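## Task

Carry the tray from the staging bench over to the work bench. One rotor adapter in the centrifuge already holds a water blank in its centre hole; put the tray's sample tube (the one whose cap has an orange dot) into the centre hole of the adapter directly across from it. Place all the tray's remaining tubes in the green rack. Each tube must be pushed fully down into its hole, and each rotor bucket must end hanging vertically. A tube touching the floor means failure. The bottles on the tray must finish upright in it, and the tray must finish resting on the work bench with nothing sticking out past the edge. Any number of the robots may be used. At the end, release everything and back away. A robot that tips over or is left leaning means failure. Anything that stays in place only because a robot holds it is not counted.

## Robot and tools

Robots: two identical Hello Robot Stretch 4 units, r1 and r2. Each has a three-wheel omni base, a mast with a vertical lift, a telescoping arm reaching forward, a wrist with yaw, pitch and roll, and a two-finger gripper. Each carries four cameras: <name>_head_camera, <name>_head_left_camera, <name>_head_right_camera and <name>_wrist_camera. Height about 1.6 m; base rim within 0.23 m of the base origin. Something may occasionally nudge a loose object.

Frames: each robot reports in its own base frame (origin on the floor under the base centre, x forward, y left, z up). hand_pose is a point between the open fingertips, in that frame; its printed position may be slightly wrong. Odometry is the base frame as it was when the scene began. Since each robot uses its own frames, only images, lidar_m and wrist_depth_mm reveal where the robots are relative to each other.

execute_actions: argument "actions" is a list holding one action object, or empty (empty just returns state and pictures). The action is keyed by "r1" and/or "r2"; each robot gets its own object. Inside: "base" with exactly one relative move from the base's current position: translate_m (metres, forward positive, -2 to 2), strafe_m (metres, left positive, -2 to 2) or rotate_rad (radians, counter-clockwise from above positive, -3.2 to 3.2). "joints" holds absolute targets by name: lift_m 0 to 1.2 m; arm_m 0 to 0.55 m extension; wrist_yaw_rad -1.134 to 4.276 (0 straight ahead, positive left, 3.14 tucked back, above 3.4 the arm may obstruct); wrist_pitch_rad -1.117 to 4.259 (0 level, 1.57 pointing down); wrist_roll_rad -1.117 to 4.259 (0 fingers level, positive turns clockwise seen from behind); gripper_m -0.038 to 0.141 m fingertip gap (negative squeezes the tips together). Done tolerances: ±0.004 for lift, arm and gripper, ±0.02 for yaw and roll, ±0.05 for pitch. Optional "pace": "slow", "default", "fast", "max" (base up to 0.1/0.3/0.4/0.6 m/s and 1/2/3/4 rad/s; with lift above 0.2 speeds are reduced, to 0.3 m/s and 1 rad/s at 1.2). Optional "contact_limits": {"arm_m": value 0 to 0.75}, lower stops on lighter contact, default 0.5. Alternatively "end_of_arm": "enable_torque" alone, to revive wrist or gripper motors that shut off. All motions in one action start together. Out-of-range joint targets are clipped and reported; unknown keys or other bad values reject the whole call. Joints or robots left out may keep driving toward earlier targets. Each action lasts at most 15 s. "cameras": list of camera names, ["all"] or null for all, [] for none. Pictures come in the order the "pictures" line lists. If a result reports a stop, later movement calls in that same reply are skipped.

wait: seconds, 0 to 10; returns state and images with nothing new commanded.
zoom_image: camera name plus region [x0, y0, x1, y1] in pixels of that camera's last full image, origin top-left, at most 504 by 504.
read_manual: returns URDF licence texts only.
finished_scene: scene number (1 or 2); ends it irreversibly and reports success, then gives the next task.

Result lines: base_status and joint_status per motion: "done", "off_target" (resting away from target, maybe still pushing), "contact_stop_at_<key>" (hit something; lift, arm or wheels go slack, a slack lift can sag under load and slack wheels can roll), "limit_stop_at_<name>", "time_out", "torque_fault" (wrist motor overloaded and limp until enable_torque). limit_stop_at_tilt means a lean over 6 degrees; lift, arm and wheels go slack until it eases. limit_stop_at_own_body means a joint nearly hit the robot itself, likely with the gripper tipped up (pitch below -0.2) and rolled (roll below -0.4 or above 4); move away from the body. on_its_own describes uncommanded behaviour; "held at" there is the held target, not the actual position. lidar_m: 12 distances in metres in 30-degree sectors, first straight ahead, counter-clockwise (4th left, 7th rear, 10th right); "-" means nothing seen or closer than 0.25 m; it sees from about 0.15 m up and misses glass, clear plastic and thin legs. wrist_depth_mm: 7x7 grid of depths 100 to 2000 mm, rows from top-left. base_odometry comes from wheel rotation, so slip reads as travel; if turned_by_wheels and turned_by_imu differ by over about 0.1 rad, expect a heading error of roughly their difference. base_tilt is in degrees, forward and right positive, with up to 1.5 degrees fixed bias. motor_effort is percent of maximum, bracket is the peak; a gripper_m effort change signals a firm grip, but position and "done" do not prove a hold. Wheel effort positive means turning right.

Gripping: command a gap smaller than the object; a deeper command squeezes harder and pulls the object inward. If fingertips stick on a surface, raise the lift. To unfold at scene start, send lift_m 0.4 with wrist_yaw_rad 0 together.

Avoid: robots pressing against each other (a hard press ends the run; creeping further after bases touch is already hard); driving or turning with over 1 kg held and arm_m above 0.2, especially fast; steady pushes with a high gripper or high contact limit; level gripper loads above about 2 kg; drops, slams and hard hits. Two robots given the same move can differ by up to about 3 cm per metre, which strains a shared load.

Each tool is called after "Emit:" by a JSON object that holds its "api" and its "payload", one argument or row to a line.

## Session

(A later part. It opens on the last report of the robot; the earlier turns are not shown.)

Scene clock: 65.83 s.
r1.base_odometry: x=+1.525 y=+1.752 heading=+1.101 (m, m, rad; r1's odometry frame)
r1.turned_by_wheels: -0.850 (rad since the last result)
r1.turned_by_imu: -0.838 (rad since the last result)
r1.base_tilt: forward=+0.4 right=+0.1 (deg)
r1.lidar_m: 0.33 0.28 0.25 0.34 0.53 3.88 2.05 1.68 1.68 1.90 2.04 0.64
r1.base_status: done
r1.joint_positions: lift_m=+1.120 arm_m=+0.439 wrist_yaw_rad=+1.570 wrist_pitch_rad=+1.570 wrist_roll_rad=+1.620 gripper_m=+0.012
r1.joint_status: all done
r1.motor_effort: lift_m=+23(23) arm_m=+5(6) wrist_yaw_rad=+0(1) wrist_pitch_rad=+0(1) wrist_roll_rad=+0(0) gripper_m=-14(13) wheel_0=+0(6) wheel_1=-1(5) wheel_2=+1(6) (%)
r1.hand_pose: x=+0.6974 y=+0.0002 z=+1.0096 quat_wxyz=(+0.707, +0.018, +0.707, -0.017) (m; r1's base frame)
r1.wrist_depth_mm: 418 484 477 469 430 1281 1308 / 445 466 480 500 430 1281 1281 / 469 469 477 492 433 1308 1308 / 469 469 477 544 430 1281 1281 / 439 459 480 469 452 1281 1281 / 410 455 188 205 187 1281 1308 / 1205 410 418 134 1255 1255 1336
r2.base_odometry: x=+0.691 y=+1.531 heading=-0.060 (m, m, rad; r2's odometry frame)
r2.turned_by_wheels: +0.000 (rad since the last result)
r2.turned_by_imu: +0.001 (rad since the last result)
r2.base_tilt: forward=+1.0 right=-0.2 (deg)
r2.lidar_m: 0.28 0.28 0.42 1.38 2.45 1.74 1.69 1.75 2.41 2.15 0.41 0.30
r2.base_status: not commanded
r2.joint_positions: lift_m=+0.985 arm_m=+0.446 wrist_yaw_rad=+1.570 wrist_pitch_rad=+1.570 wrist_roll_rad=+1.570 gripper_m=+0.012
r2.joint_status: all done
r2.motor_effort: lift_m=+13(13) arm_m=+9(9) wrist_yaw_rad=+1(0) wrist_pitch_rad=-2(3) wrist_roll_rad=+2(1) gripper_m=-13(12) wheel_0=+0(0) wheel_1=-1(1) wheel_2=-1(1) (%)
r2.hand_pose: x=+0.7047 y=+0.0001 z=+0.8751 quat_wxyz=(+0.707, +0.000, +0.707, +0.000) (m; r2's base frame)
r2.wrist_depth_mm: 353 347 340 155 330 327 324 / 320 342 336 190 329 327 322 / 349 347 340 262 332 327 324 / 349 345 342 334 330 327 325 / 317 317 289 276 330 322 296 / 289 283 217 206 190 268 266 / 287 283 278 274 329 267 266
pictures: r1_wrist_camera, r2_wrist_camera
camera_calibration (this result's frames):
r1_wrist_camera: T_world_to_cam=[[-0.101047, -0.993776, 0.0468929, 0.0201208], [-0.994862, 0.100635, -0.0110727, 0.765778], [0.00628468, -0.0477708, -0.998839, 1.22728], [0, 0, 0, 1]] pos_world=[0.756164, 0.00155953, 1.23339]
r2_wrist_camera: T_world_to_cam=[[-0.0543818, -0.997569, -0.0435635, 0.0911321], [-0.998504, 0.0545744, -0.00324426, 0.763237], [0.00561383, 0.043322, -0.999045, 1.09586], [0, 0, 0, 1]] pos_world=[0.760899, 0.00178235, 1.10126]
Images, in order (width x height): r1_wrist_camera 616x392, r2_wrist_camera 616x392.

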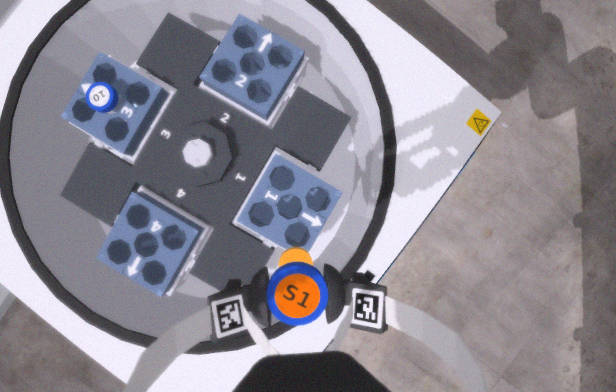

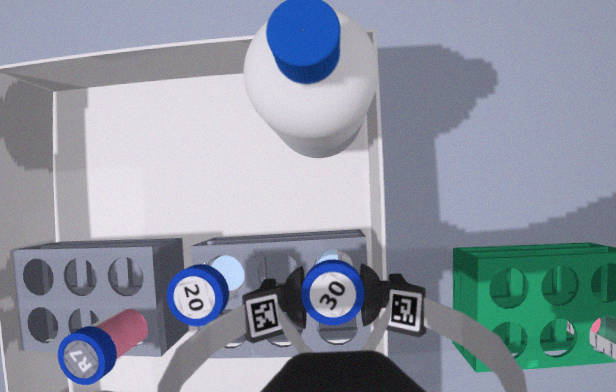

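Emit:
{"api": "zoom_image", "payload": {
  "camera": "r1_wrist_camera",
  "region": [210, 130, 390, 310]
}}

Emit:
{"api": "zoom_image", "payload": {
  "camera": "r1_wrist_camera",
  "region": [40, 30, 240, 200]
}}

Region (210, 130, 390, 310) of r1_wrist_camera's 616x392 image, scaled by 2.800.

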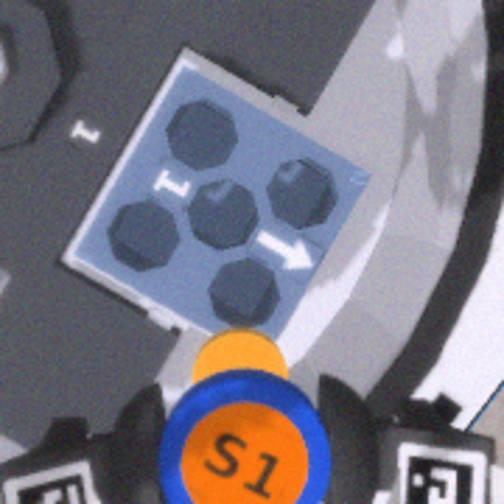

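Region (40, 30, 240, 200) of r1_wrist_camera's 616x392 image, scaled by 2.520; it fills the top 428 rows of this view, and the rest is white.

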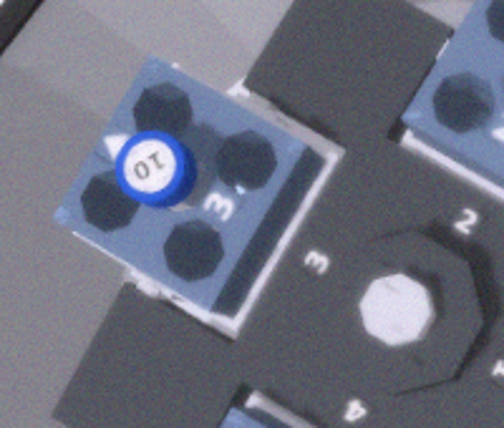

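Emit:
{"api": "execute_actions", "payload": {
  "actions": [
    {"r1": {"joints": {"arm_m": 0.481, "lift_m": 1.0}, "pace": "fast"}, "r2": {"joints": {"lift_m": 1.07}, "pace": "fast"}}
  ],
  "cameras": ["r2_wrist_camera", "r1_wrist_camera"]
}}

Scene clock: 68.57 s.
r1.base_odometry: x=+1.525 y=+1.752 heading=+1.101 (m, m, rad; r1's odometry frame)
r1.turned_by_wheels: +0.000 (rad since the last result)
r1.turned_by_imu: +0.001 (rad since the last result)
r1.base_tilt: forward=+0.3 right=+0.1 (deg)
r1.lidar_m: 0.35 0.30 0.28 0.32 0.52 3.90 2.05 1.70 1.68 1.90 2.03 0.66
r1.base_status: not commanded
r1.joint_positions: lift_m=+1.000 arm_m=+0.480 wrist_yaw_rad=+1.570 wrist_pitch_rad=+1.570 wrist_roll_rad=+1.620 gripper_m=+0.012
r1.joint_status: all done
r1.motor_effort: lift_m=+18(20) arm_m=+5(5) wrist_yaw_rad=+0(1) wrist_pitch_rad=-1(0) wrist_roll_rad=+0(0) gripper_m=-14(12) wheel_0=+0(0) wheel_1=+0(1) wheel_2=+1(1) (%)
r1.hand_pose: x=+0.7384 y=+0.0002 z=+0.8899 quat_wxyz=(+0.707, +0.018, +0.707, -0.017) (m; r1's base frame)
r1.wrist_depth_mm: 377 357 345 373 310 1160 1160 / 327 357 353 379 324 314 1160 / 329 355 362 366 370 314 317 / 353 355 364 368 392 314 1182 / 353 357 362 342 343 314 1160 / 353 338 189 205 187 1160 1160 / 353 330 366 134 312 1138 1182
r2.base_odometry: x=+0.691 y=+1.531 heading=-0.060 (m, m, rad; r2's odometry frame)
r2.turned_by_wheels: +0.000 (rad since the last result)
r2.turned_by_imu: +0.001 (rad since the last result)
r2.base_tilt: forward=+1.0 right=-0.1 (deg)
r2.lidar_m: 0.27 0.30 0.42 1.38 2.45 1.74 1.70 1.75 2.41 2.13 0.41 0.30
r2.base_status: not commanded
r2.joint_positions: lift_m=+1.070 arm_m=+0.446 wrist_yaw_rad=+1.570 wrist_pitch_rad=+1.570 wrist_roll_rad=+1.570 gripper_m=+0.012
r2.joint_status: all done
r2.motor_effort: lift_m=+22(25) arm_m=+9(9) wrist_yaw_rad=+1(1) wrist_pitch_rad=-3(3) wrist_roll_rad=+2(1) gripper_m=-11(14) wheel_0=+0(0) wheel_1=-1(1) wheel_2=-1(1) (%)
r2.hand_pose: x=+0.7047 y=+0.0001 z=+0.9593 quat_wxyz=(+0.707, +0.000, +0.707, +0.000) (m; r2's base frame)
r2.wrist_depth_mm: 442 439 430 421 418 407 404 / 442 430 427 274 415 407 404 / 442 433 427 289 418 410 404 / 442 433 427 418 415 410 404 / 445 375 373 359 415 382 349 / 445 373 362 206 190 351 349 / 445 421 427 415 415 407 404
pictures: r1_wrist_camera, r2_wrist_camera
camera_calibration (this result's frames):
r1_wrist_camera: T_world_to_cam=[[-0.101047, -0.993776, 0.0468929, 0.0298727], [-0.994862, 0.100635, -0.0110727, 0.805235], [0.00628468, -0.0477708, -0.998839, 1.10753], [0, 0, 0, 1]] pos_world=[0.797155, 0.00155954, 1.11376]
r2_wrist_camera: T_world_to_cam=[[-0.0543817, -0.997569, -0.0435634, 0.0948024], [-0.998504, 0.0545743, -0.00324427, 0.763513], [0.00561383, 0.0433218, -0.999045, 1.18004], [0, 0, 0, 1]] pos_world=[0.760902, 0.00178238, 1.18552]
Images, in order (width x height): r1_wrist_camera 616x392, r2_wrist_camera 616x392.

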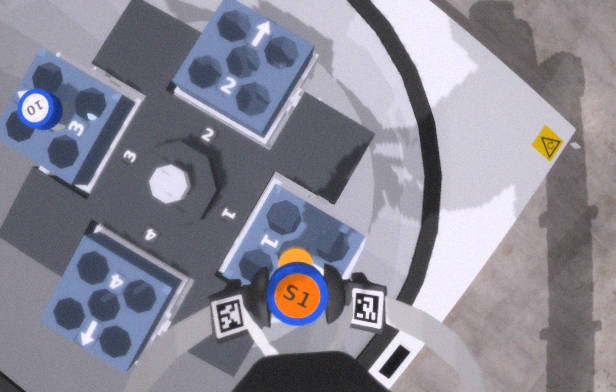

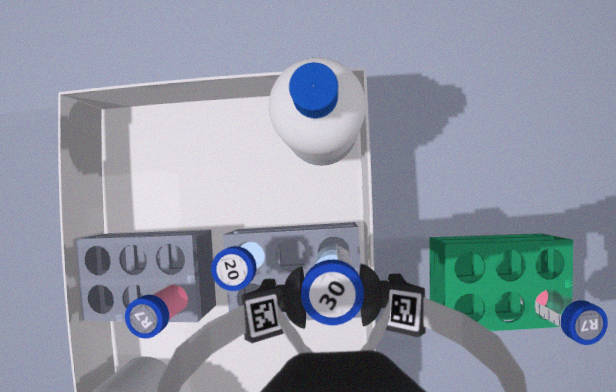

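Emit:
{"api": "zoom_image", "payload": {
  "camera": "r1_wrist_camera",
  "region": [220, 170, 380, 320]
}}

Emit:
{"api": "zoom_image", "payload": {
  "camera": "r2_wrist_camera",
  "region": [260, 200, 410, 330]
}}

Region (220, 170, 380, 320) of r1_wrist_camera's 616x392 image, scaled by 3.150; it fills the top 472 rows of this view, and the rest is white.

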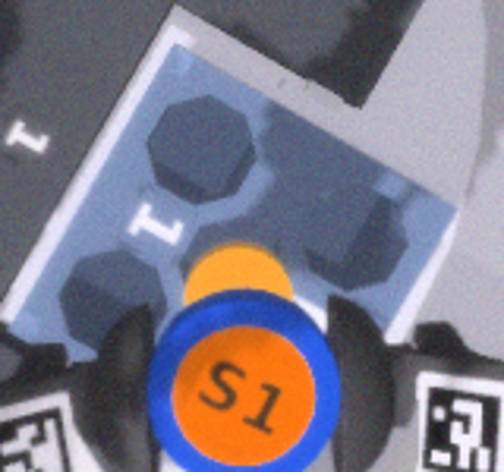

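Region (260, 200, 410, 330) of r2_wrist_camera's 616x392 image, scaled by 3.360; it fills the top 437 rows of this view, and the rest is white.

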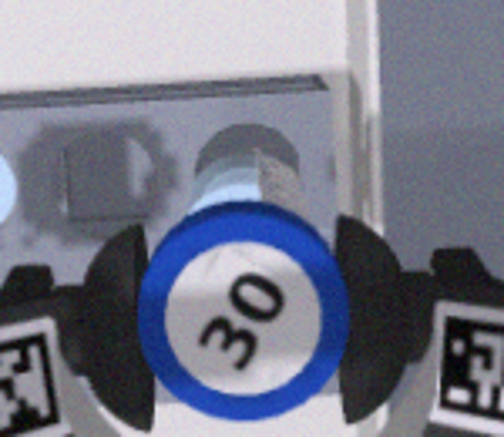

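Emit:
{"api": "execute_actions", "payload": {
  "actions": [
    {"r1": {"joints": {"lift_m": 0.95}}, "r2": {"base": {"rotate_rad": -0.30}, "joints": {"arm_m": 0.454, "wrist_roll_rad": 1.27}, "pace": "fast"}}
  ],
  "cameras": ["r2_wrist_camera", "r1_wrist_camera"]
}}

Scene clock: 70.17 s.
r1.base_odometry: x=+1.525 y=+1.752 heading=+1.101 (m, m, rad; r1's odometry frame)
r1.turned_by_wheels: +0.000 (rad since the last result)
r1.turned_by_imu: +0.001 (rad since the last result)
r1.base_tilt: forward=+0.4 right=+0.1 (deg)
r1.lidar_m: 0.35 0.31 0.27 0.31 0.53 3.86 2.04 1.66 1.66 1.90 2.02 0.64
r1.base_status: not commanded
r1.joint_positions: lift_m=+0.950 arm_m=+0.480 wrist_yaw_rad=+1.570 wrist_pitch_rad=+1.570 wrist_roll_rad=+1.620 gripper_m=+0.012
r1.joint_status: all done
r1.motor_effort: lift_m=+18(20) arm_m=+5(5) wrist_yaw_rad=+1(1) wrist_pitch_rad=+0(2) wrist_roll_rad=+0(0) gripper_m=-14(13) wheel_0=+0(0) wheel_1=-1(1) wheel_2=+1(1) (%)
r1.hand_pose: x=+0.7384 y=+0.0002 z=+0.8400 quat_wxyz=(+0.707, +0.018, +0.707, -0.017) (m; r1's base frame)
r1.wrist_depth_mm: 306 307 289 327 276 262 1098 / 278 307 303 319 320 263 266 / 290 307 312 317 319 263 266 / 306 290 314 319 387 264 267 / 304 309 310 290 317 263 1118 / 285 291 189 206 187 264 1118 / 279 282 314 134 260 1118 1118
r2.base_odometry: x=+0.691 y=+1.531 heading=-0.360 (m, m, rad; r2's odometry frame)
r2.turned_by_wheels: -0.300 (rad since the last result)
r2.turned_by_imu: -0.296 (rad since the last result)
r2.base_tilt: forward=+1.0 right=-0.2 (deg)
r2.lidar_m: 0.27 0.27 0.33 0.55 3.10 2.07 1.65 1.67 1.93 3.18 2.12 0.34
r2.base_status: done
r2.joint_positions: lift_m=+1.070 arm_m=+0.452 wrist_yaw_rad=+1.570 wrist_pitch_rad=+1.570 wrist_roll_rad=+1.271 gripper_m=+0.012
r2.joint_status: all done
r2.motor_effort: lift_m=+22(22) arm_m=+9(10) wrist_yaw_rad=+0(1) wrist_pitch_rad=-2(1) wrist_roll_rad=-1(8) gripper_m=-9(11) wheel_0=+0(7) wheel_1=-1(7) wheel_2=-1(7) (%)
r2.hand_pose: x=+0.7107 y=+0.0001 z=+0.9593 quat_wxyz=(+0.699, -0.105, +0.699, +0.106) (m; r2's base frame)
r2.wrist_depth_mm: 445 442 427 424 415 410 1160 / 287 366 430 421 415 410 1138 / 439 366 427 424 418 410 1160 / 439 410 430 427 418 410 1138 / 377 373 430 362 415 413 1160 / 442 404 421 206 190 407 768 / 439 430 427 421 415 404 768
pictures: r1_wrist_camera, r2_wrist_camera
camera_calibration (this result's frames):
r1_wrist_camera: T_world_to_cam=[[-0.101047, -0.993776, 0.0468928, 0.0322167], [-0.994862, 0.100635, -0.0110727, 0.804683], [0.00628467, -0.0477707, -0.998839, 1.05761], [0, 0, 0, 1]] pos_world=[0.797157, 0.0015595, 1.06378]
r2_wrist_camera: T_world_to_cam=[[0.242316, -0.969221, -0.0435122, -0.115795], [-0.970171, -0.242399, -0.00342692, 0.749607], [-0.00722589, 0.0430447, -0.999047, 1.18913], [0, 0, 0, 1]] pos_world=[0.763899, 0.0182878, 1.18553]
Images, in order (width x height): r1_wrist_camera 616x392, r2_wrist_camera 616x392.

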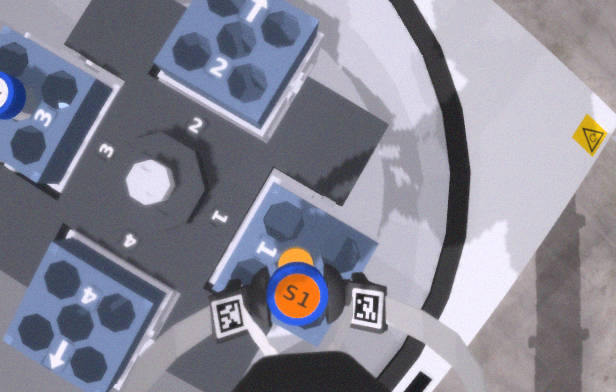

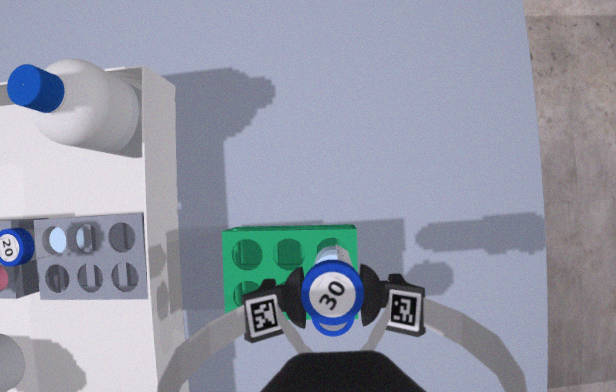

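Emit:
{"api": "zoom_image", "payload": {
  "camera": "r2_wrist_camera",
  "region": [215, 210, 385, 340]
}}

Emit:
{"api": "zoom_image", "payload": {
  "camera": "r1_wrist_camera",
  "region": [210, 160, 390, 350]
}}

Region (215, 210, 385, 340) of r2_wrist_camera's 616x392 image, scaled by 2.965; it fills the top 385 rows of this view, and the rest is white.

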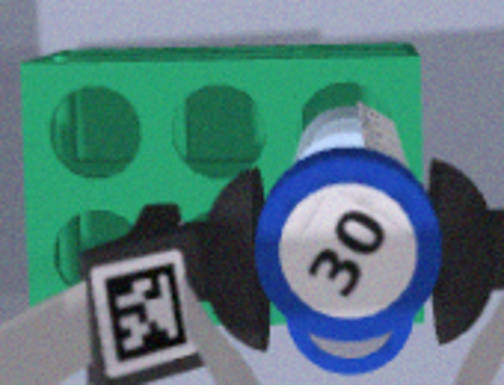

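Region (210, 160, 390, 350) of r1_wrist_camera's 616x392 image, scaled by 2.653; it fills the left 477 columns of this view, and the rest is white.

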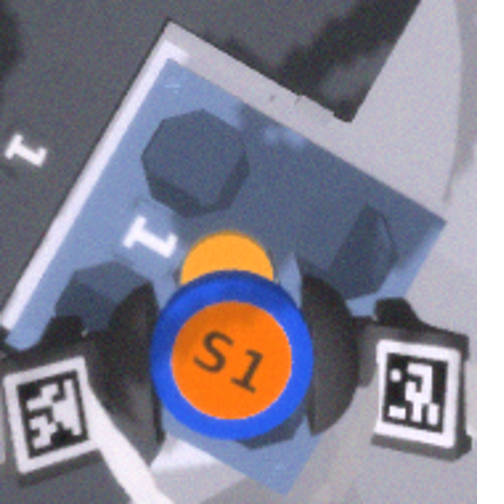

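Emit:
{"api": "execute_actions", "payload": {
  "actions": [
    {"r1": {"joints": {"lift_m": 0.905}}, "r2": {"joints": {"arm_m": 0.449, "lift_m": 0.981}}}
  ],
  "cameras": ["r2_wrist_camera", "r1_wrist_camera"]
}}

Scene clock: 73.23 s.
r1.base_odometry: x=+1.525 y=+1.752 heading=+1.101 (m, m, rad; r1's odometry frame)
r1.turned_by_wheels: +0.000 (rad since the last result)
r1.turned_by_imu: +0.001 (rad since the last result)
r1.base_tilt: forward=+0.4 right=+0.1 (deg)
r1.lidar_m: 0.33 0.31 0.26 0.33 0.54 3.89 2.04 1.70 1.67 1.90 2.04 0.65
r1.base_status: not commanded
r1.joint_positions: lift_m=+0.905 arm_m=+0.480 wrist_yaw_rad=+1.570 wrist_pitch_rad=+1.570 wrist_roll_rad=+1.620 gripper_m=+0.012
r1.joint_status: all done
r1.motor_effort: lift_m=+18(17) arm_m=+5(5) wrist_yaw_rad=-2(1) wrist_pitch_rad=-1(1) wrist_roll_rad=+0(0) gripper_m=-15(13) wheel_0=+0(0) wheel_1=-1(1) wheel_2=+1(1) (%)
r1.hand_pose: x=+0.7384 y=+0.0002 z=+0.7950 quat_wxyz=(+0.707, +0.018, +0.707, -0.017) (m; r1's base frame)
r1.wrist_depth_mm: 262 262 246 289 276 216 - / 250 264 266 272 300 216 219 / 260 246 268 272 278 218 220 / 262 244 268 273 351 217 220 / 262 265 267 247 289 218 219 / 236 266 189 205 187 217 1060 / 238 236 268 134 248 217 1078
r2.base_odometry: x=+0.691 y=+1.531 heading=-0.360 (m, m, rad; r2's odometry frame)
r2.turned_by_wheels: +0.000 (rad since the last result)
r2.turned_by_imu: +0.001 (rad since the last result)
r2.base_tilt: forward=+1.0 right=-0.2 (deg)
r2.lidar_m: 0.27 0.27 0.34 0.54 3.09 2.06 1.66 1.70 1.94 3.20 2.11 0.32
r2.base_status: not commanded
r2.joint_positions: lift_m=+0.981 arm_m=+0.451 wrist_yaw_rad=+1.570 wrist_pitch_rad=+1.570 wrist_roll_rad=+1.271 gripper_m=+0.012
r2.joint_status: all done
r2.motor_effort: lift_m=+13(20) arm_m=-9(9) wrist_yaw_rad=+1(1) wrist_pitch_rad=-2(4) wrist_roll_rad=-1(1) gripper_m=-10(12) wheel_0=+0(0) wheel_1=-1(1) wheel_2=-1(1) (%)
r2.hand_pose: x=+0.7090 y=+0.0001 z=+0.8711 quat_wxyz=(+0.699, -0.105, +0.699, +0.106) (m; r2's base frame)
r2.wrist_depth_mm: 281 343 338 334 330 324 320 / 241 332 338 334 327 324 319 / 309 330 338 334 329 324 320 / 347 330 340 334 329 325 319 / 285 324 309 274 327 324 320 / 315 319 277 206 190 322 319 / 347 324 277 211 325 322 319
pictures: r1_wrist_camera, r2_wrist_camera
camera_calibration (this result's frames):
r1_wrist_camera: T_world_to_cam=[[-0.101047, -0.993776, 0.0468929, 0.0343262], [-0.994862, 0.100635, -0.0110727, 0.804186], [0.00628468, -0.0477708, -0.998839, 1.01267], [0, 0, 0, 1]] pos_world=[0.797158, 0.00155955, 1.01879]
r2_wrist_camera: T_world_to_cam=[[0.242319, -0.96922, -0.0435123, -0.11921], [-0.97017, -0.242403, -0.00342695, 0.747599], [-0.00722603, 0.0430448, -0.999047, 1.10098], [0, 0, 0, 1]] pos_world=[0.76214, 0.018288, 1.0973]
Images, in order (width x height): r1_wrist_camera 616x392, r2_wrist_camera 616x392.

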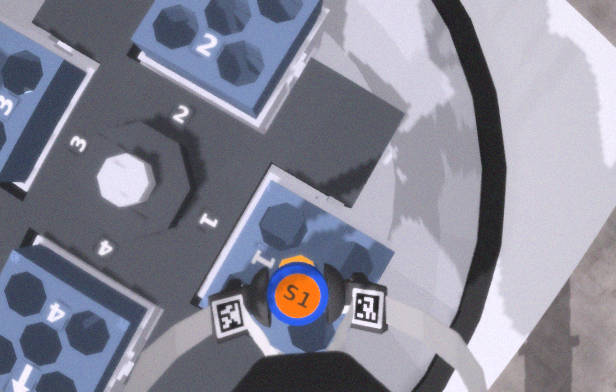

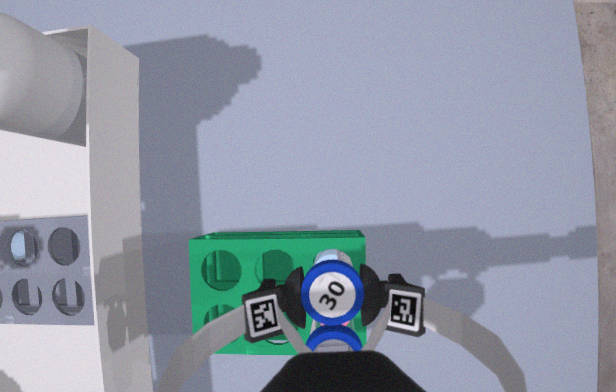

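Emit:
{"api": "execute_actions", "payload": {
  "actions": [
    {"r1": {"joints": {"lift_m": 0.907, "gripper_m": 0.05}}, "r2": {"joints": {"lift_m": 0.98, "gripper_m": 0.05}}}
  ],
  "cameras": ["r2_wrist_camera", "r1_wrist_camera"]
}}

Scene clock: 74.60 s.
r1.base_odometry: x=+1.525 y=+1.752 heading=+1.101 (m, m, rad; r1's odometry frame)
r1.turned_by_wheels: +0.000 (rad since the last result)
r1.turned_by_imu: +0.000 (rad since the last result)
r1.base_tilt: forward=+0.4 right=+0.0 (deg)
r1.lidar_m: 0.35 0.30 0.27 0.31 0.51 3.91 2.06 1.69 1.67 1.88 2.04 0.62
r1.base_status: not commanded
r1.joint_positions: lift_m=+0.907 arm_m=+0.480 wrist_yaw_rad=+1.570 wrist_pitch_rad=+1.570 wrist_roll_rad=+1.620 gripper_m=+0.050
r1.joint_status: all done
r1.motor_effort: lift_m=+24(24) arm_m=+5(5) wrist_yaw_rad=+0(0) wrist_pitch_rad=+0(0) wrist_roll_rad=+0(0) gripper_m=-4(14) wheel_0=+0(0) wheel_1=+0(1) wheel_2=+1(1) (%)
r1.hand_pose: x=+0.7384 y=+0.0002 z=+0.7965 quat_wxyz=(+0.707, +0.018, +0.707, -0.017) (m; r1's base frame)
r1.wrist_depth_mm: 264 264 249 289 277 218 - / 251 266 267 274 300 218 220 / 263 247 271 273 278 220 220 / 263 246 270 274 353 220 220 / 263 267 268 247 290 220 220 / 238 267 202 219 195 219 1060 / 238 253 270 136 249 219 1078
r2.base_odometry: x=+0.691 y=+1.531 heading=-0.360 (m, m, rad; r2's odometry frame)
r2.turned_by_wheels: +0.000 (rad since the last result)
r2.turned_by_imu: +0.001 (rad since the last result)
r2.base_tilt: forward=+0.9 right=-0.2 (deg)
r2.lidar_m: 0.28 0.27 0.33 0.54 3.11 2.04 1.66 1.70 1.92 3.19 2.12 0.34
r2.base_status: not commanded
r2.joint_positions: lift_m=+0.980 arm_m=+0.451 wrist_yaw_rad=+1.570 wrist_pitch_rad=+1.570 wrist_roll_rad=+1.271 gripper_m=+0.050
r2.joint_status: all done
r2.motor_effort: lift_m=+13(14) arm_m=-9(9) wrist_yaw_rad=+0(1) wrist_pitch_rad=-2(2) wrist_roll_rad=-1(1) gripper_m=-1(9) wheel_0=-1(1) wheel_1=-1(1) wheel_2=-1(1) (%)
r2.hand_pose: x=+0.7090 y=+0.0001 z=+0.8701 quat_wxyz=(+0.699, -0.105, +0.699, +0.106) (m; r2's base frame)
r2.wrist_depth_mm: 268 343 338 332 327 322 320 / 242 332 338 332 327 324 320 / 307 332 338 332 329 324 319 / 345 329 338 330 327 324 319 / 283 324 309 273 327 324 319 / 314 320 277 211 209 322 319 / 345 334 277 186 325 320 317
pictures: r1_wrist_camera, r2_wrist_camera
camera_calibration (this result's frames):
r1_wrist_camera: T_world_to_cam=[[-0.101047, -0.993776, 0.0468929, 0.0342548], [-0.994862, 0.100635, -0.0110727, 0.804204], [0.00628469, -0.0477708, -0.998839, 1.0142], [0, 0, 0, 1]] pos_world=[0.79716, 0.00155955, 1.02032]
r2_wrist_camera: T_world_to_cam=[[0.242319, -0.96922, -0.0435121, -0.119253], [-0.97017, -0.242403, -0.00342689, 0.747592], [-0.00722603, 0.0430445, -0.999047, 1.09998], [0, 0, 0, 1]] pos_world=[0.762137, 0.0182879, 1.09631]
Images, in order (width x height): r1_wrist_camera 616x392, r2_wrist_camera 616x392.

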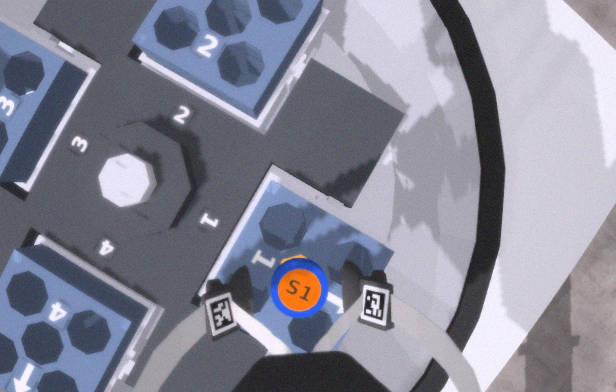

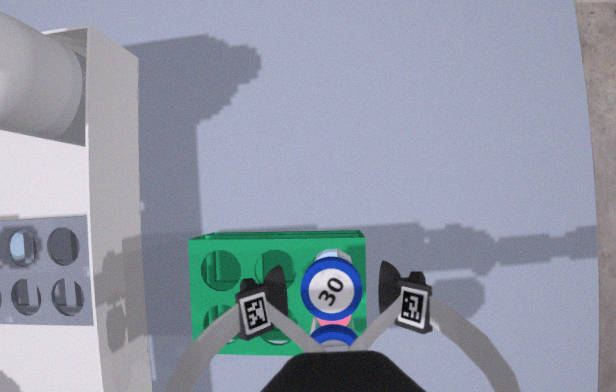

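Emit:
{"api": "execute_actions", "payload": {
  "actions": [
    {"r1": {"joints": {"lift_m": 0.96}, "pace": "max"}, "r2": {"joints": {"lift_m": 1.018}, "pace": "max"}}
  ],
  "cameras": []
}}

Emit:
{"api": "execute_actions", "payload": {
  "actions": [
    {"r1": {"joints": {"lift_m": 1.08}, "pace": "max"}, "r2": {"base": {"rotate_rad": 0.412}, "joints": {"lift_m": 1.022, "arm_m": 0.447, "wrist_roll_rad": 1.68}, "pace": "max"}}
  ],
  "cameras": ["r2_wrist_camera", "r1_wrist_camera"]
}}

Scene clock: 76.60 s.
r1.base_odometry: x=+1.525 y=+1.752 heading=+1.101 (m, m, rad; r1's odometry frame)
r1.turned_by_wheels: +0.000 (rad since the last result)
r1.turned_by_imu: +0.001 (rad since the last result)
r1.base_tilt: forward=+0.4 right=+0.2 (deg)
r1.lidar_m: 0.31 0.29 0.27 0.33 0.53 3.92 2.05 1.68 1.67 1.89 2.02 0.63
r1.base_status: not commanded
r1.joint_positions: lift_m=+0.960 arm_m=+0.480 wrist_yaw_rad=+1.570 wrist_pitch_rad=+1.570 wrist_roll_rad=+1.620 gripper_m=+0.050
r1.joint_status: all done
r1.motor_effort: lift_m=+22(28) arm_m=+5(5) wrist_yaw_rad=+1(1) wrist_pitch_rad=+0(1) wrist_roll_rad=+0(1) gripper_m=-5(5) wheel_0=+0(0) wheel_1=+0(1) wheel_2=+1(1) (%)
r1.hand_pose: x=+0.7384 y=+0.0002 z=+0.8496 quat_wxyz=(+0.707, +0.018, +0.707, -0.017) (m; r1's base frame)
r1.wrist_depth_mm: 357 317 297 334 278 273 1118 / 291 319 307 327 327 273 276 / 293 315 322 329 329 272 276 / 315 300 322 329 387 274 277 / 314 319 324 303 317 273 1138 / 291 304 202 303 195 273 1118 / 289 293 324 136 270 1098 1118
r2.base_odometry: x=+0.691 y=+1.531 heading=-0.360 (m, m, rad; r2's odometry frame)
r2.turned_by_wheels: +0.000 (rad since the last result)
r2.turned_by_imu: +0.001 (rad since the last result)
r2.base_tilt: forward=+1.0 right=-0.2 (deg)
r2.lidar_m: 0.28 0.27 0.34 0.56 3.10 2.05 1.66 1.70 1.93 3.20 2.12 0.34
r2.base_status: not commanded
r2.joint_positions: lift_m=+1.018 arm_m=+0.451 wrist_yaw_rad=+1.570 wrist_pitch_rad=+1.570 wrist_roll_rad=+1.271 gripper_m=+0.050
r2.joint_status: all done
r2.motor_effort: lift_m=+21(23) arm_m=-9(9) wrist_yaw_rad=+1(1) wrist_pitch_rad=-3(1) wrist_roll_rad=-1(1) gripper_m=-4(3) wheel_0=-1(0) wheel_1=-1(1) wheel_2=-1(1) (%)
r2.hand_pose: x=+0.7090 y=+0.0001 z=+0.9074 quat_wxyz=(+0.699, -0.105, +0.699, +0.106) (m; r2's base frame)
r2.wrist_depth_mm: 389 382 377 373 366 359 723 / 246 332 377 373 366 359 355 / 307 355 375 370 364 359 357 / 384 377 375 370 366 359 357 / 324 347 368 310 364 357 355 / 355 351 315 247 211 357 357 / 389 379 375 204 364 357 353
pictures: none
No camera images: the call's "cameras" was empty. Leave "cameras" out to get every camera's image.

Scene clock: 77.90 s.
r1.base_odometry: x=+1.525 y=+1.752 heading=+1.101 (m, m, rad; r1's odometry frame)
r1.turned_by_wheels: +0.000 (rad since the last result)
r1.turned_by_imu: +0.000 (rad since the last result)
r1.base_tilt: forward=+0.4 right=+0.2 (deg)
r1.lidar_m: 0.34 0.28 0.27 0.34 0.55 3.90 2.05 1.69 1.67 1.90 2.04 0.65
r1.base_status: not commanded
r1.joint_positions: lift_m=+1.080 arm_m=+0.480 wrist_yaw_rad=+1.570 wrist_pitch_rad=+1.570 wrist_roll_rad=+1.620 gripper_m=+0.050
r1.joint_status: all done
r1.motor_effort: lift_m=+22(29) arm_m=+5(5) wrist_yaw_rad=+1(1) wrist_pitch_rad=-1(0) wrist_roll_rad=+0(0) gripper_m=-5(4) wheel_0=+0(0) wheel_1=-1(1) wheel_2=+1(1) (%)
r1.hand_pose: x=+0.7384 y=+0.0002 z=+0.9696 quat_wxyz=(+0.707, +0.018, +0.707, -0.017) (m; r1's base frame)
r1.wrist_depth_mm: 375 439 469 415 809 1229 1255 / 413 436 436 455 392 1229 1229 / 421 427 439 449 392 397 1255 / 436 439 439 449 394 397 1255 / 436 427 442 421 394 1229 1255 / 410 427 201 480 196 1229 1281 / 370 397 445 136 1229 1229 1255
r2.base_odometry: x=+0.691 y=+1.531 heading=+0.052 (m, m, rad; r2's odometry frame)
r2.turned_by_wheels: +0.412 (rad since the last result)
r2.turned_by_imu: +0.408 (rad since the last result)
r2.base_tilt: forward=+1.0 right=-0.2 (deg)
r2.lidar_m: 0.28 0.31 0.46 3.10 2.22 1.71 1.68 1.82 2.72 2.14 0.38 0.28
r2.base_status: done
r2.joint_positions: lift_m=+1.022 arm_m=+0.449 wrist_yaw_rad=+1.570 wrist_pitch_rad=+1.570 wrist_roll_rad=+1.679 gripper_m=+0.050
r2.joint_status: all done
r2.motor_effort: lift_m=+21(24) arm_m=-9(10) wrist_yaw_rad=+0(1) wrist_pitch_rad=-3(3) wrist_roll_rad=+3(7) gripper_m=+1(2) wheel_0=+1(6) wheel_1=+0(5) wheel_2=+2(7) (%)
r2.hand_pose: x=+0.7070 y=+0.0001 z=+0.9114 quat_wxyz=(+0.706, +0.039, +0.706, -0.038) (m; r2's base frame)
r2.wrist_depth_mm: 392 387 379 373 336 362 359 / 392 357 373 368 229 224 357 / 389 382 377 373 340 362 359 / 392 379 377 370 366 359 357 / 394 327 345 324 309 357 330 / 394 322 255 250 211 355 307 / 394 379 377 265 364 334 359
pictures: r1_wrist_camera, r2_wrist_camera
camera_calibration (this result's frames):
r1_wrist_camera: T_world_to_cam=[[-0.101047, -0.993776, 0.0468929, 0.0261378], [-0.994862, 0.100635, -0.0110727, 0.806131], [0.00628468, -0.0477708, -0.998839, 1.18712], [0, 0, 0, 1]] pos_world=[0.797169, 0.00155953, 1.19344]
r2_wrist_camera: T_world_to_cam=[[-0.162845, -0.985686, -0.043651, 0.169641], [-0.986599, 0.163135, -0.00315864, 0.757101], [0.0102344, 0.0425517, -0.999042, 1.12889], [0, 0, 0, 1]] pos_world=[0.763027, -0.00433312, 1.1376]
Images, in order (width x height): r1_wrist_camera 616x392, r2_wrist_camera 616x392.

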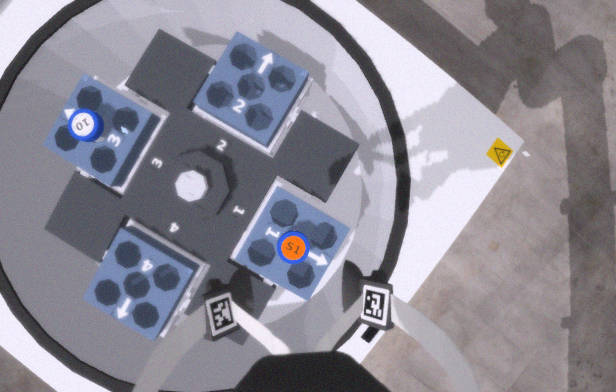

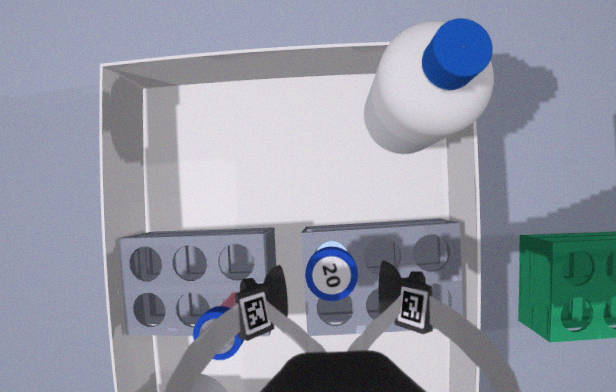

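Emit:
{"api": "execute_actions", "payload": {
  "actions": [
    {"r1": {"joints": {"arm_m": 0.42}, "pace": "max"}, "r2": {"joints": {"lift_m": 0.985, "arm_m": 0.453, "gripper_m": 0.047}, "pace": "max"}}
  ],
  "cameras": ["r2_wrist_camera"]
}}

Scene clock: 78.93 s.
r1.base_odometry: x=+1.525 y=+1.752 heading=+1.101 (m, m, rad; r1's odometry frame)
r1.turned_by_wheels: +0.000 (rad since the last result)
r1.turned_by_imu: +0.000 (rad since the last result)
r1.base_tilt: forward=+0.4 right=+0.2 (deg)
r1.lidar_m: 0.34 0.28 0.27 0.34 0.50 3.89 2.03 1.69 1.68 1.89 2.03 0.65
r1.base_status: not commanded
r1.joint_positions: lift_m=+1.080 arm_m=+0.421 wrist_yaw_rad=+1.570 wrist_pitch_rad=+1.570 wrist_roll_rad=+1.620 gripper_m=+0.050
r1.joint_status: all done
r1.motor_effort: lift_m=+22(22) arm_m=-5(5) wrist_yaw_rad=-1(2) wrist_pitch_rad=-1(1) wrist_roll_rad=+0(0) gripper_m=-5(4) wheel_0=+0(0) wheel_1=-1(1) wheel_2=+1(2) (%)
r1.hand_pose: x=+0.6792 y=+0.0002 z=+0.9696 quat_wxyz=(+0.707, +0.018, +0.707, -0.017) (m; r1's base frame)
r1.wrist_depth_mm: 415 436 436 455 389 1229 1255 / 410 418 439 449 392 399 1255 / 442 436 418 449 394 415 1255 / 439 430 439 421 392 1255 1255 / 415 415 442 508 392 1229 1281 / 368 424 202 387 195 1255 1255 / 1138 373 382 136 1229 1229 1255
r2.base_odometry: x=+0.691 y=+1.531 heading=+0.052 (m, m, rad; r2's odometry frame)
r2.turned_by_wheels: +0.000 (rad since the last result)
r2.turned_by_imu: +0.000 (rad since the last result)
r2.base_tilt: forward=+0.9 right=-0.2 (deg)
r2.lidar_m: 0.27 0.31 0.46 3.09 2.21 1.73 1.69 1.82 2.74 2.13 0.37 0.29
r2.base_status: not commanded
r2.joint_positions: lift_m=+0.985 arm_m=+0.451 wrist_yaw_rad=+1.570 wrist_pitch_rad=+1.570 wrist_roll_rad=+1.679 gripper_m=+0.047
r2.joint_status: all done
r2.motor_effort: lift_m=+14(17) arm_m=+9(9) wrist_yaw_rad=+1(0) wrist_pitch_rad=-2(2) wrist_roll_rad=+3(3) gripper_m=+0(0) wheel_0=+1(0) wheel_1=+0(0) wheel_2=+1(2) (%)
r2.hand_pose: x=+0.7097 y=+0.0001 z=+0.8750 quat_wxyz=(+0.706, +0.039, +0.706, -0.038) (m; r2's base frame)
r2.wrist_depth_mm: 353 347 340 296 227 150 322 / 353 325 338 332 203 186 324 / 353 343 340 334 317 297 322 / 353 343 338 334 332 325 324 / 355 310 309 285 272 296 325 / 355 285 278 212 201 268 309 / 355 285 216 219 271 301 324
pictures: r2_wrist_camera
camera_calibration (this result's frames):
r2_wrist_camera: T_world_to_cam=[[-0.162845, -0.985686, -0.0436509, 0.168499], [-0.986599, 0.163136, -0.00315865, 0.75969], [0.0102345, 0.0425515, -0.999042, 1.09249], [0, 0, 0, 1]] pos_world=[0.765767, -0.00433315, 1.1012]
Images, in order (width x height): r2_wrist_camera 616x392.

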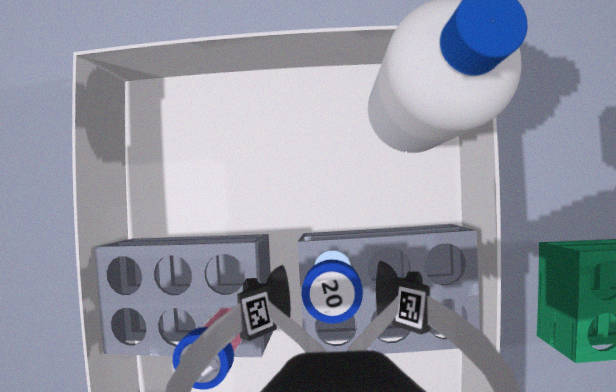

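Emit:
{"api": "execute_actions", "payload": {
  "actions": [
    {"r1": {"joints": {"arm_m": 0.3}, "pace": "max"}, "r2": {"joints": {"gripper_m": 0.012}}}
  ],
  "cameras": []
}}

Emit:
{"api": "execute_actions", "payload": {
  "actions": [
    {"r1": {"joints": {"arm_m": 0.18}, "pace": "max"}, "r2": {"joints": {"lift_m": 1.07}, "pace": "max"}}
  ],
  "cameras": ["r2_wrist_camera", "r1_head_camera"]
}}

Scene clock: 80.17 s.
r1.base_odometry: x=+1.525 y=+1.752 heading=+1.101 (m, m, rad; r1's odometry frame)
r1.turned_by_wheels: +0.000 (rad since the last result)
r1.turned_by_imu: +0.000 (rad since the last result)
r1.base_tilt: forward=+0.4 right=+0.1 (deg)
r1.lidar_m: 0.36 0.30 0.26 0.34 0.54 3.90 2.06 1.68 1.68 1.91 2.05 0.64
r1.base_status: not commanded
r1.joint_positions: lift_m=+1.080 arm_m=+0.301 wrist_yaw_rad=+1.570 wrist_pitch_rad=+1.570 wrist_roll_rad=+1.620 gripper_m=+0.050
r1.joint_status: all done
r1.motor_effort: lift_m=+22(22) arm_m=-5(5) wrist_yaw_rad=+0(0) wrist_pitch_rad=+0(1) wrist_roll_rad=+0(1) gripper_m=-5(6) wheel_0=+0(0) wheel_1=-1(1) wheel_2=+1(1) (%)
r1.hand_pose: x=+0.5592 y=+0.0002 z=+0.9696 quat_wxyz=(+0.707, +0.018, +0.707, -0.017) (m; r1's base frame)
r1.wrist_depth_mm: 445 433 433 445 392 445 1255 / 430 433 439 427 392 1255 1255 / 445 421 445 508 402 1229 1229 / 370 462 559 387 1255 1255 1255 / 1160 375 379 387 1205 1229 1255 / 1138 1138 201 1160 195 1229 1229 / 1160 1160 455 136 1229 1255 1255
r2.base_odometry: x=+0.691 y=+1.531 heading=+0.052 (m, m, rad; r2's odometry frame)
r2.turned_by_wheels: +0.000 (rad since the last result)
r2.turned_by_imu: +0.001 (rad since the last result)
r2.base_tilt: forward=+1.0 right=-0.2 (deg)
r2.lidar_m: 0.27 0.32 0.47 3.09 2.23 1.71 1.70 1.83 2.73 2.13 0.38 0.28
r2.base_status: not commanded
r2.joint_positions: lift_m=+0.985 arm_m=+0.451 wrist_yaw_rad=+1.570 wrist_pitch_rad=+1.570 wrist_roll_rad=+1.679 gripper_m=+0.012
r2.joint_status: all done
r2.motor_effort: lift_m=+14(14) arm_m=+9(9) wrist_yaw_rad=+0(0) wrist_pitch_rad=-2(3) wrist_roll_rad=+3(3) gripper_m=-10(15) wheel_0=+0(0) wheel_1=+0(0) wheel_2=+1(1) (%)
r2.hand_pose: x=+0.7097 y=+0.0001 z=+0.8750 quat_wxyz=(+0.706, +0.039, +0.706, -0.038) (m; r2's base frame)
r2.wrist_depth_mm: 353 345 342 294 228 150 322 / 353 324 338 336 204 186 324 / 353 343 338 336 317 297 324 / 351 343 338 334 330 324 325 / 353 310 309 332 273 297 324 / 353 285 278 206 190 267 309 / 355 285 216 276 273 268 324
pictures: none
No camera images: the call's "cameras" was empty. Leave "cameras" out to get every camera's image.

Scene clock: 81.27 s.
r1.base_odometry: x=+1.525 y=+1.752 heading=+1.101 (m, m, rad; r1's odometry frame)
r1.turned_by_wheels: +0.000 (rad since the last result)
r1.turned_by_imu: +0.000 (rad since the last result)
r1.base_tilt: forward=+0.4 right=+0.1 (deg)
r1.lidar_m: 0.33 0.26 0.28 0.34 0.54 3.90 2.06 1.70 1.68 1.89 2.01 0.65
r1.base_status: not commanded
r1.joint_positions: lift_m=+1.080 arm_m=+0.181 wrist_yaw_rad=+1.570 wrist_pitch_rad=+1.570 wrist_roll_rad=+1.620 gripper_m=+0.050
r1.joint_status: all done
r1.motor_effort: lift_m=+22(22) arm_m=-5(5) wrist_yaw_rad=+1(0) wrist_pitch_rad=+0(0) wrist_roll_rad=+0(0) gripper_m=-5(5) wheel_0=+0(0) wheel_1=-1(0) wheel_2=+1(1) (%)
r1.hand_pose: x=+0.4392 y=+0.0002 z=+0.9696 quat_wxyz=(+0.707, +0.018, +0.707, -0.017) (m; r1's base frame)
r1.wrist_depth_mm: 439 413 442 439 421 1229 1255 / 368 473 442 387 661 1229 1281 / 615 375 379 407 1229 1229 1255 / 1138 377 382 640 1229 1205 1229 / 1138 1160 477 1182 1229 1229 1281 / 1160 1182 202 991 195 1255 1255 / 433 597 1008 136 1229 1255 1255
r2.base_odometry: x=+0.691 y=+1.531 heading=+0.052 (m, m, rad; r2's odometry frame)
r2.turned_by_wheels: +0.000 (rad since the last result)
r2.turned_by_imu: +0.000 (rad since the last result)
r2.base_tilt: forward=+1.0 right=-0.2 (deg)
r2.lidar_m: 0.27 0.31 0.48 3.11 2.22 1.71 1.69 1.82 2.73 2.14 0.36 0.28
r2.base_status: not commanded
r2.joint_positions: lift_m=+1.070 arm_m=+0.451 wrist_yaw_rad=+1.570 wrist_pitch_rad=+1.570 wrist_roll_rad=+1.679 gripper_m=+0.012
r2.joint_status: all done
r2.motor_effort: lift_m=+22(24) arm_m=+9(9) wrist_yaw_rad=+0(0) wrist_pitch_rad=-3(3) wrist_roll_rad=+3(3) gripper_m=-11(10) wheel_0=+0(1) wheel_1=+0(0) wheel_2=+1(1) (%)
r2.hand_pose: x=+0.7097 y=+0.0001 z=+0.9594 quat_wxyz=(+0.706, +0.039, +0.706, -0.038) (m; r2's base frame)
r2.wrist_depth_mm: 442 436 430 421 415 410 404 / 439 436 421 415 272 407 404 / 442 430 427 421 317 410 404 / 442 433 427 421 413 407 404 / 439 436 370 359 355 387 362 / 445 436 364 206 190 382 349 / 445 436 404 418 413 338 404
pictures: r1_head_camera, r2_wrist_camera
camera_calibration (this result's frames):
r2_wrist_camera: T_world_to_cam=[[-0.162851, -0.985685, -0.0436509, 0.172187], [-0.986598, 0.163142, -0.00315865, 0.759961], [0.0102347, 0.0425515, -0.999042, 1.17678], [0, 0, 0, 1]] pos_world=[0.765773, -0.00433351, 1.18557]
Images, in order (width x height): r1_head_camera 420x560, r2_wrist_camera 616x392.

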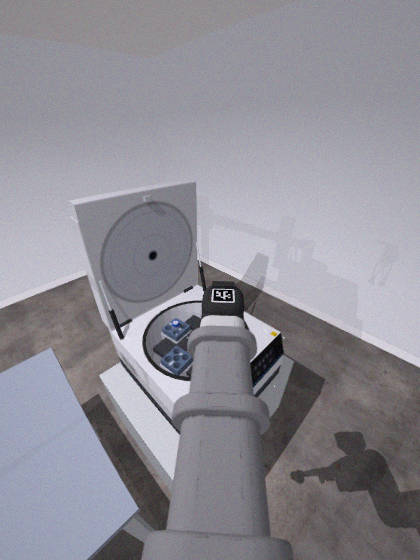

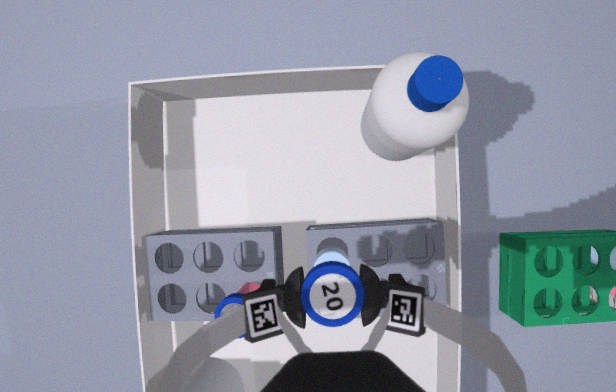

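Emit:
{"api": "execute_actions", "payload": {
  "actions": [
    {"r1": {"joints": {"arm_m": 0.05}, "pace": "max"}, "r2": {"base": {"rotate_rad": -0.2976}, "joints": {"arm_m": 0.434, "wrist_roll_rad": 1.385}, "pace": "max"}}
  ],
  "cameras": ["r2_wrist_camera", "r1_head_camera"]
}}

Emit:
{"api": "zoom_image", "payload": {
  "camera": "r2_wrist_camera",
  "region": [280, 200, 480, 350]
}}

Scene clock: 83.70 s.
r1.base_odometry: x=+1.525 y=+1.752 heading=+1.101 (m, m, rad; r1's odometry frame)
r1.turned_by_wheels: +0.000 (rad since the last result)
r1.turned_by_imu: +0.001 (rad since the last result)
r1.base_tilt: forward=+0.3 right=+0.1 (deg)
r1.lidar_m: 0.35 0.28 0.28 0.33 0.54 3.94 2.05 1.69 1.68 1.90 2.03 0.64
r1.base_status: not commanded
r1.joint_positions: lift_m=+1.080 arm_m=+0.051 wrist_yaw_rad=+1.570 wrist_pitch_rad=+1.570 wrist_roll_rad=+1.620 gripper_m=+0.050
r1.joint_status: all done
r1.motor_effort: lift_m=+22(22) arm_m=-5(8) wrist_yaw_rad=+4(1) wrist_pitch_rad=-1(0) wrist_roll_rad=+0(0) gripper_m=-4(4) wheel_0=+0(0) wheel_1=-1(0) wheel_2=+1(1) (%)
r1.hand_pose: x=+0.3092 y=+0.0002 z=+0.9696 quat_wxyz=(+0.707, +0.018, +0.707, -0.017) (m; r1's base frame)
r1.wrist_depth_mm: 621 375 382 430 1205 1229 1229 / 615 627 382 525 1229 1229 1255 / 1138 627 488 1182 1205 1255 1255 / 1138 1182 640 1205 1229 1229 1255 / 1160 1182 1182 1160 1229 1205 1255 / 413 591 202 991 195 1229 1255 / 413 427 1182 136 1205 1229 1255
r2.base_odometry: x=+0.691 y=+1.531 heading=-0.246 (m, m, rad; r2's odometry frame)
r2.turned_by_wheels: -0.297 (rad since the last result)
r2.turned_by_imu: -0.293 (rad since the last result)
r2.base_tilt: forward=+1.0 right=-0.2 (deg)
r2.lidar_m: 0.28 0.29 0.34 0.68 3.08 1.90 1.68 1.71 2.06 3.93 0.50 0.32
r2.base_status: done
r2.joint_positions: lift_m=+1.070 arm_m=+0.436 wrist_yaw_rad=+1.570 wrist_pitch_rad=+1.570 wrist_roll_rad=+1.386 gripper_m=+0.012
r2.joint_status: all done
r2.motor_effort: lift_m=+22(22) arm_m=-9(9) wrist_yaw_rad=+0(2) wrist_pitch_rad=-3(4) wrist_roll_rad=+0(6) gripper_m=-13(9) wheel_0=+1(3) wheel_1=+0(3) wheel_2=+1(7) (%)
r2.hand_pose: x=+0.6940 y=+0.0001 z=+0.9594 quat_wxyz=(+0.704, -0.065, +0.704, +0.065) (m; r2's base frame)
r2.wrist_depth_mm: 442 439 430 421 415 410 404 / 439 283 373 421 418 410 404 / 442 436 387 424 418 407 404 / 442 430 427 421 418 410 407 / 379 402 368 415 355 410 404 / 439 433 366 206 190 407 407 / 427 433 404 421 413 410 404
pictures: r1_head_camera, r2_wrist_camera
camera_calibration (this result's frames):
r2_wrist_camera: T_world_to_cam=[[0.129387, -0.990643, -0.043411, -0.0334964], [-0.991591, -0.129365, -0.0033431, 0.748095], [-0.00230403, 0.0434785, -0.999052, 1.18566], [0, 0, 0, 1]] pos_world=[0.748871, 0.0120435, 1.18558]
Images, in order (width x height): r1_head_camera 420x560, r2_wrist_camera 616x392.

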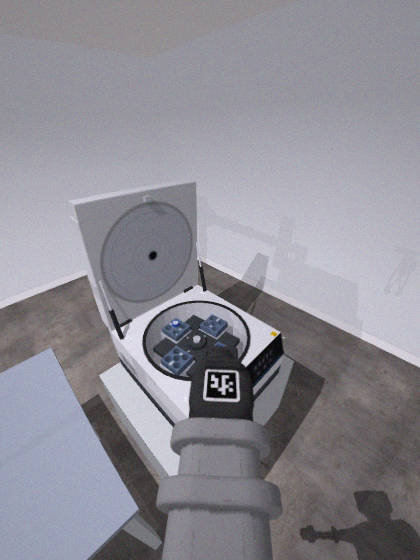

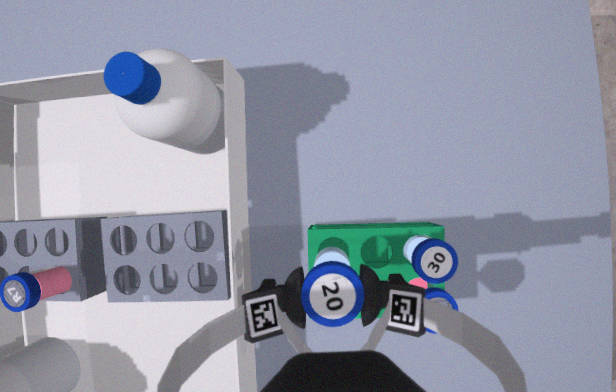

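Region (280, 200, 480, 350) of r2_wrist_camera's 616x392 image, scaled by 2.520; it fills the top 378 rows of this view, and the rest is white.

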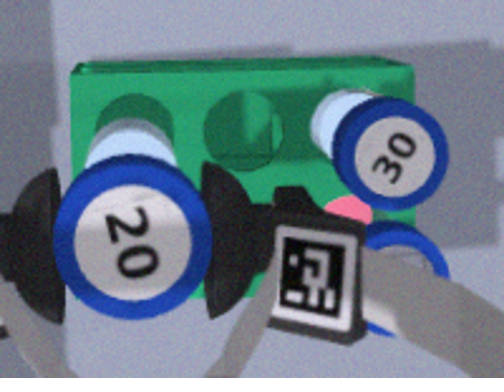

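Emit:
{"api": "execute_actions", "payload": {
  "actions": [
    {"r1": {"base": {"rotate_rad": -0.25}, "joints": {"arm_m": 0.0}, "pace": "fast"}, "r2": {"joints": {"lift_m": 0.981}, "pace": "fast"}}
  ],
  "cameras": ["r2_wrist_camera", "r1_head_camera"]
}}

Scene clock: 84.97 s.
r1.base_odometry: x=+1.525 y=+1.752 heading=+0.851 (m, m, rad; r1's odometry frame)
r1.turned_by_wheels: -0.250 (rad since the last result)
r1.turned_by_imu: -0.246 (rad since the last result)
r1.base_tilt: forward=+0.4 right=+0.1 (deg)
r1.lidar_m: 0.44 0.31 0.29 0.28 0.40 1.01 2.53 1.78 1.68 1.75 2.15 2.03
r1.base_status: done
r1.joint_positions: lift_m=+1.080 arm_m=+0.001 wrist_yaw_rad=+1.570 wrist_pitch_rad=+1.570 wrist_roll_rad=+1.620 gripper_m=+0.050
r1.joint_status: all done
r1.motor_effort: lift_m=+22(22) arm_m=-5(4) wrist_yaw_rad=-1(0) wrist_pitch_rad=+0(0) wrist_roll_rad=+0(0) gripper_m=-4(5) wheel_0=+2(4) wheel_1=+0(4) wheel_2=+0(4) (%)
r1.hand_pose: x=+0.2593 y=+0.0002 z=+0.9696 quat_wxyz=(+0.707, +0.018, +0.707, -0.017) (m; r1's base frame)
r1.wrist_depth_mm: 370 377 492 1182 1205 1229 1255 / 373 394 597 1205 1205 1255 1255 / 621 627 661 1229 1229 1229 1255 / 1138 627 904 1205 1205 1229 1255 / 1182 1138 1205 1008 1205 1255 1255 / 496 723 202 991 195 1255 1229 / 415 1160 1182 136 1255 1229 1255
r2.base_odometry: x=+0.691 y=+1.531 heading=-0.246 (m, m, rad; r2's odometry frame)
r2.turned_by_wheels: +0.000 (rad since the last result)
r2.turned_by_imu: +0.001 (rad since the last result)
r2.base_tilt: forward=+1.0 right=-0.2 (deg)
r2.lidar_m: 0.27 0.28 0.35 0.66 3.07 1.90 1.69 1.69 2.07 3.93 0.50 0.31
r2.base_status: not commanded
r2.joint_positions: lift_m=+0.981 arm_m=+0.436 wrist_yaw_rad=+1.570 wrist_pitch_rad=+1.570 wrist_roll_rad=+1.386 gripper_m=+0.012
r2.joint_status: all done
r2.motor_effort: lift_m=+13(19) arm_m=-9(9) wrist_yaw_rad=+0(1) wrist_pitch_rad=-4(2) wrist_roll_rad=+0(1) gripper_m=-12(13) wheel_0=+1(1) wheel_1=+0(0) wheel_2=+1(1) (%)
r2.hand_pose: x=+0.6940 y=+0.0000 z=+0.8711 quat_wxyz=(+0.704, -0.065, +0.704, +0.065) (m; r2's base frame)
r2.wrist_depth_mm: 170 201 340 334 329 324 322 / 200 208 330 334 327 324 319 / 347 340 329 334 329 324 319 / 347 342 336 334 329 324 319 / 283 281 315 332 271 322 322 / 307 282 277 205 191 206 317 / 349 340 298 273 268 206 320
pictures: r1_head_camera, r2_wrist_camera
camera_calibration (this result's frames):
r2_wrist_camera: T_world_to_cam=[[0.129392, -0.990644, -0.0433764, -0.0373722], [-0.991591, -0.129369, -0.00333855, 0.747791], [-0.00230427, 0.0434436, -0.999053, 1.09745], [0, 0, 0, 1]] pos_world=[0.748868, 0.0120415, 1.09729]
Images, in order (width x height): r1_head_camera 420x560, r2_wrist_camera 616x392.

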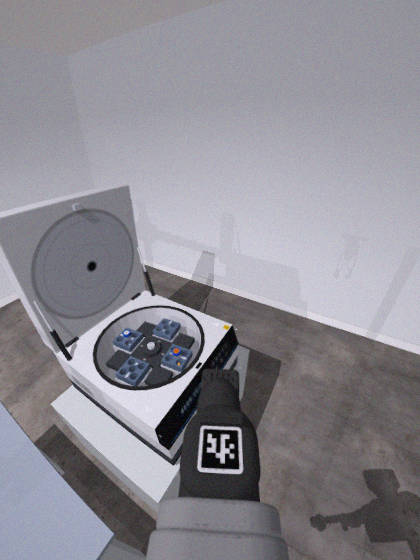

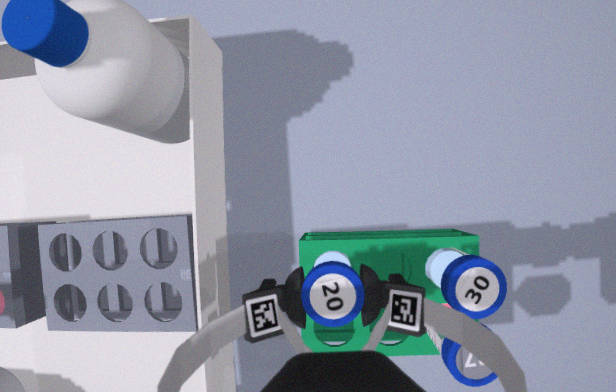

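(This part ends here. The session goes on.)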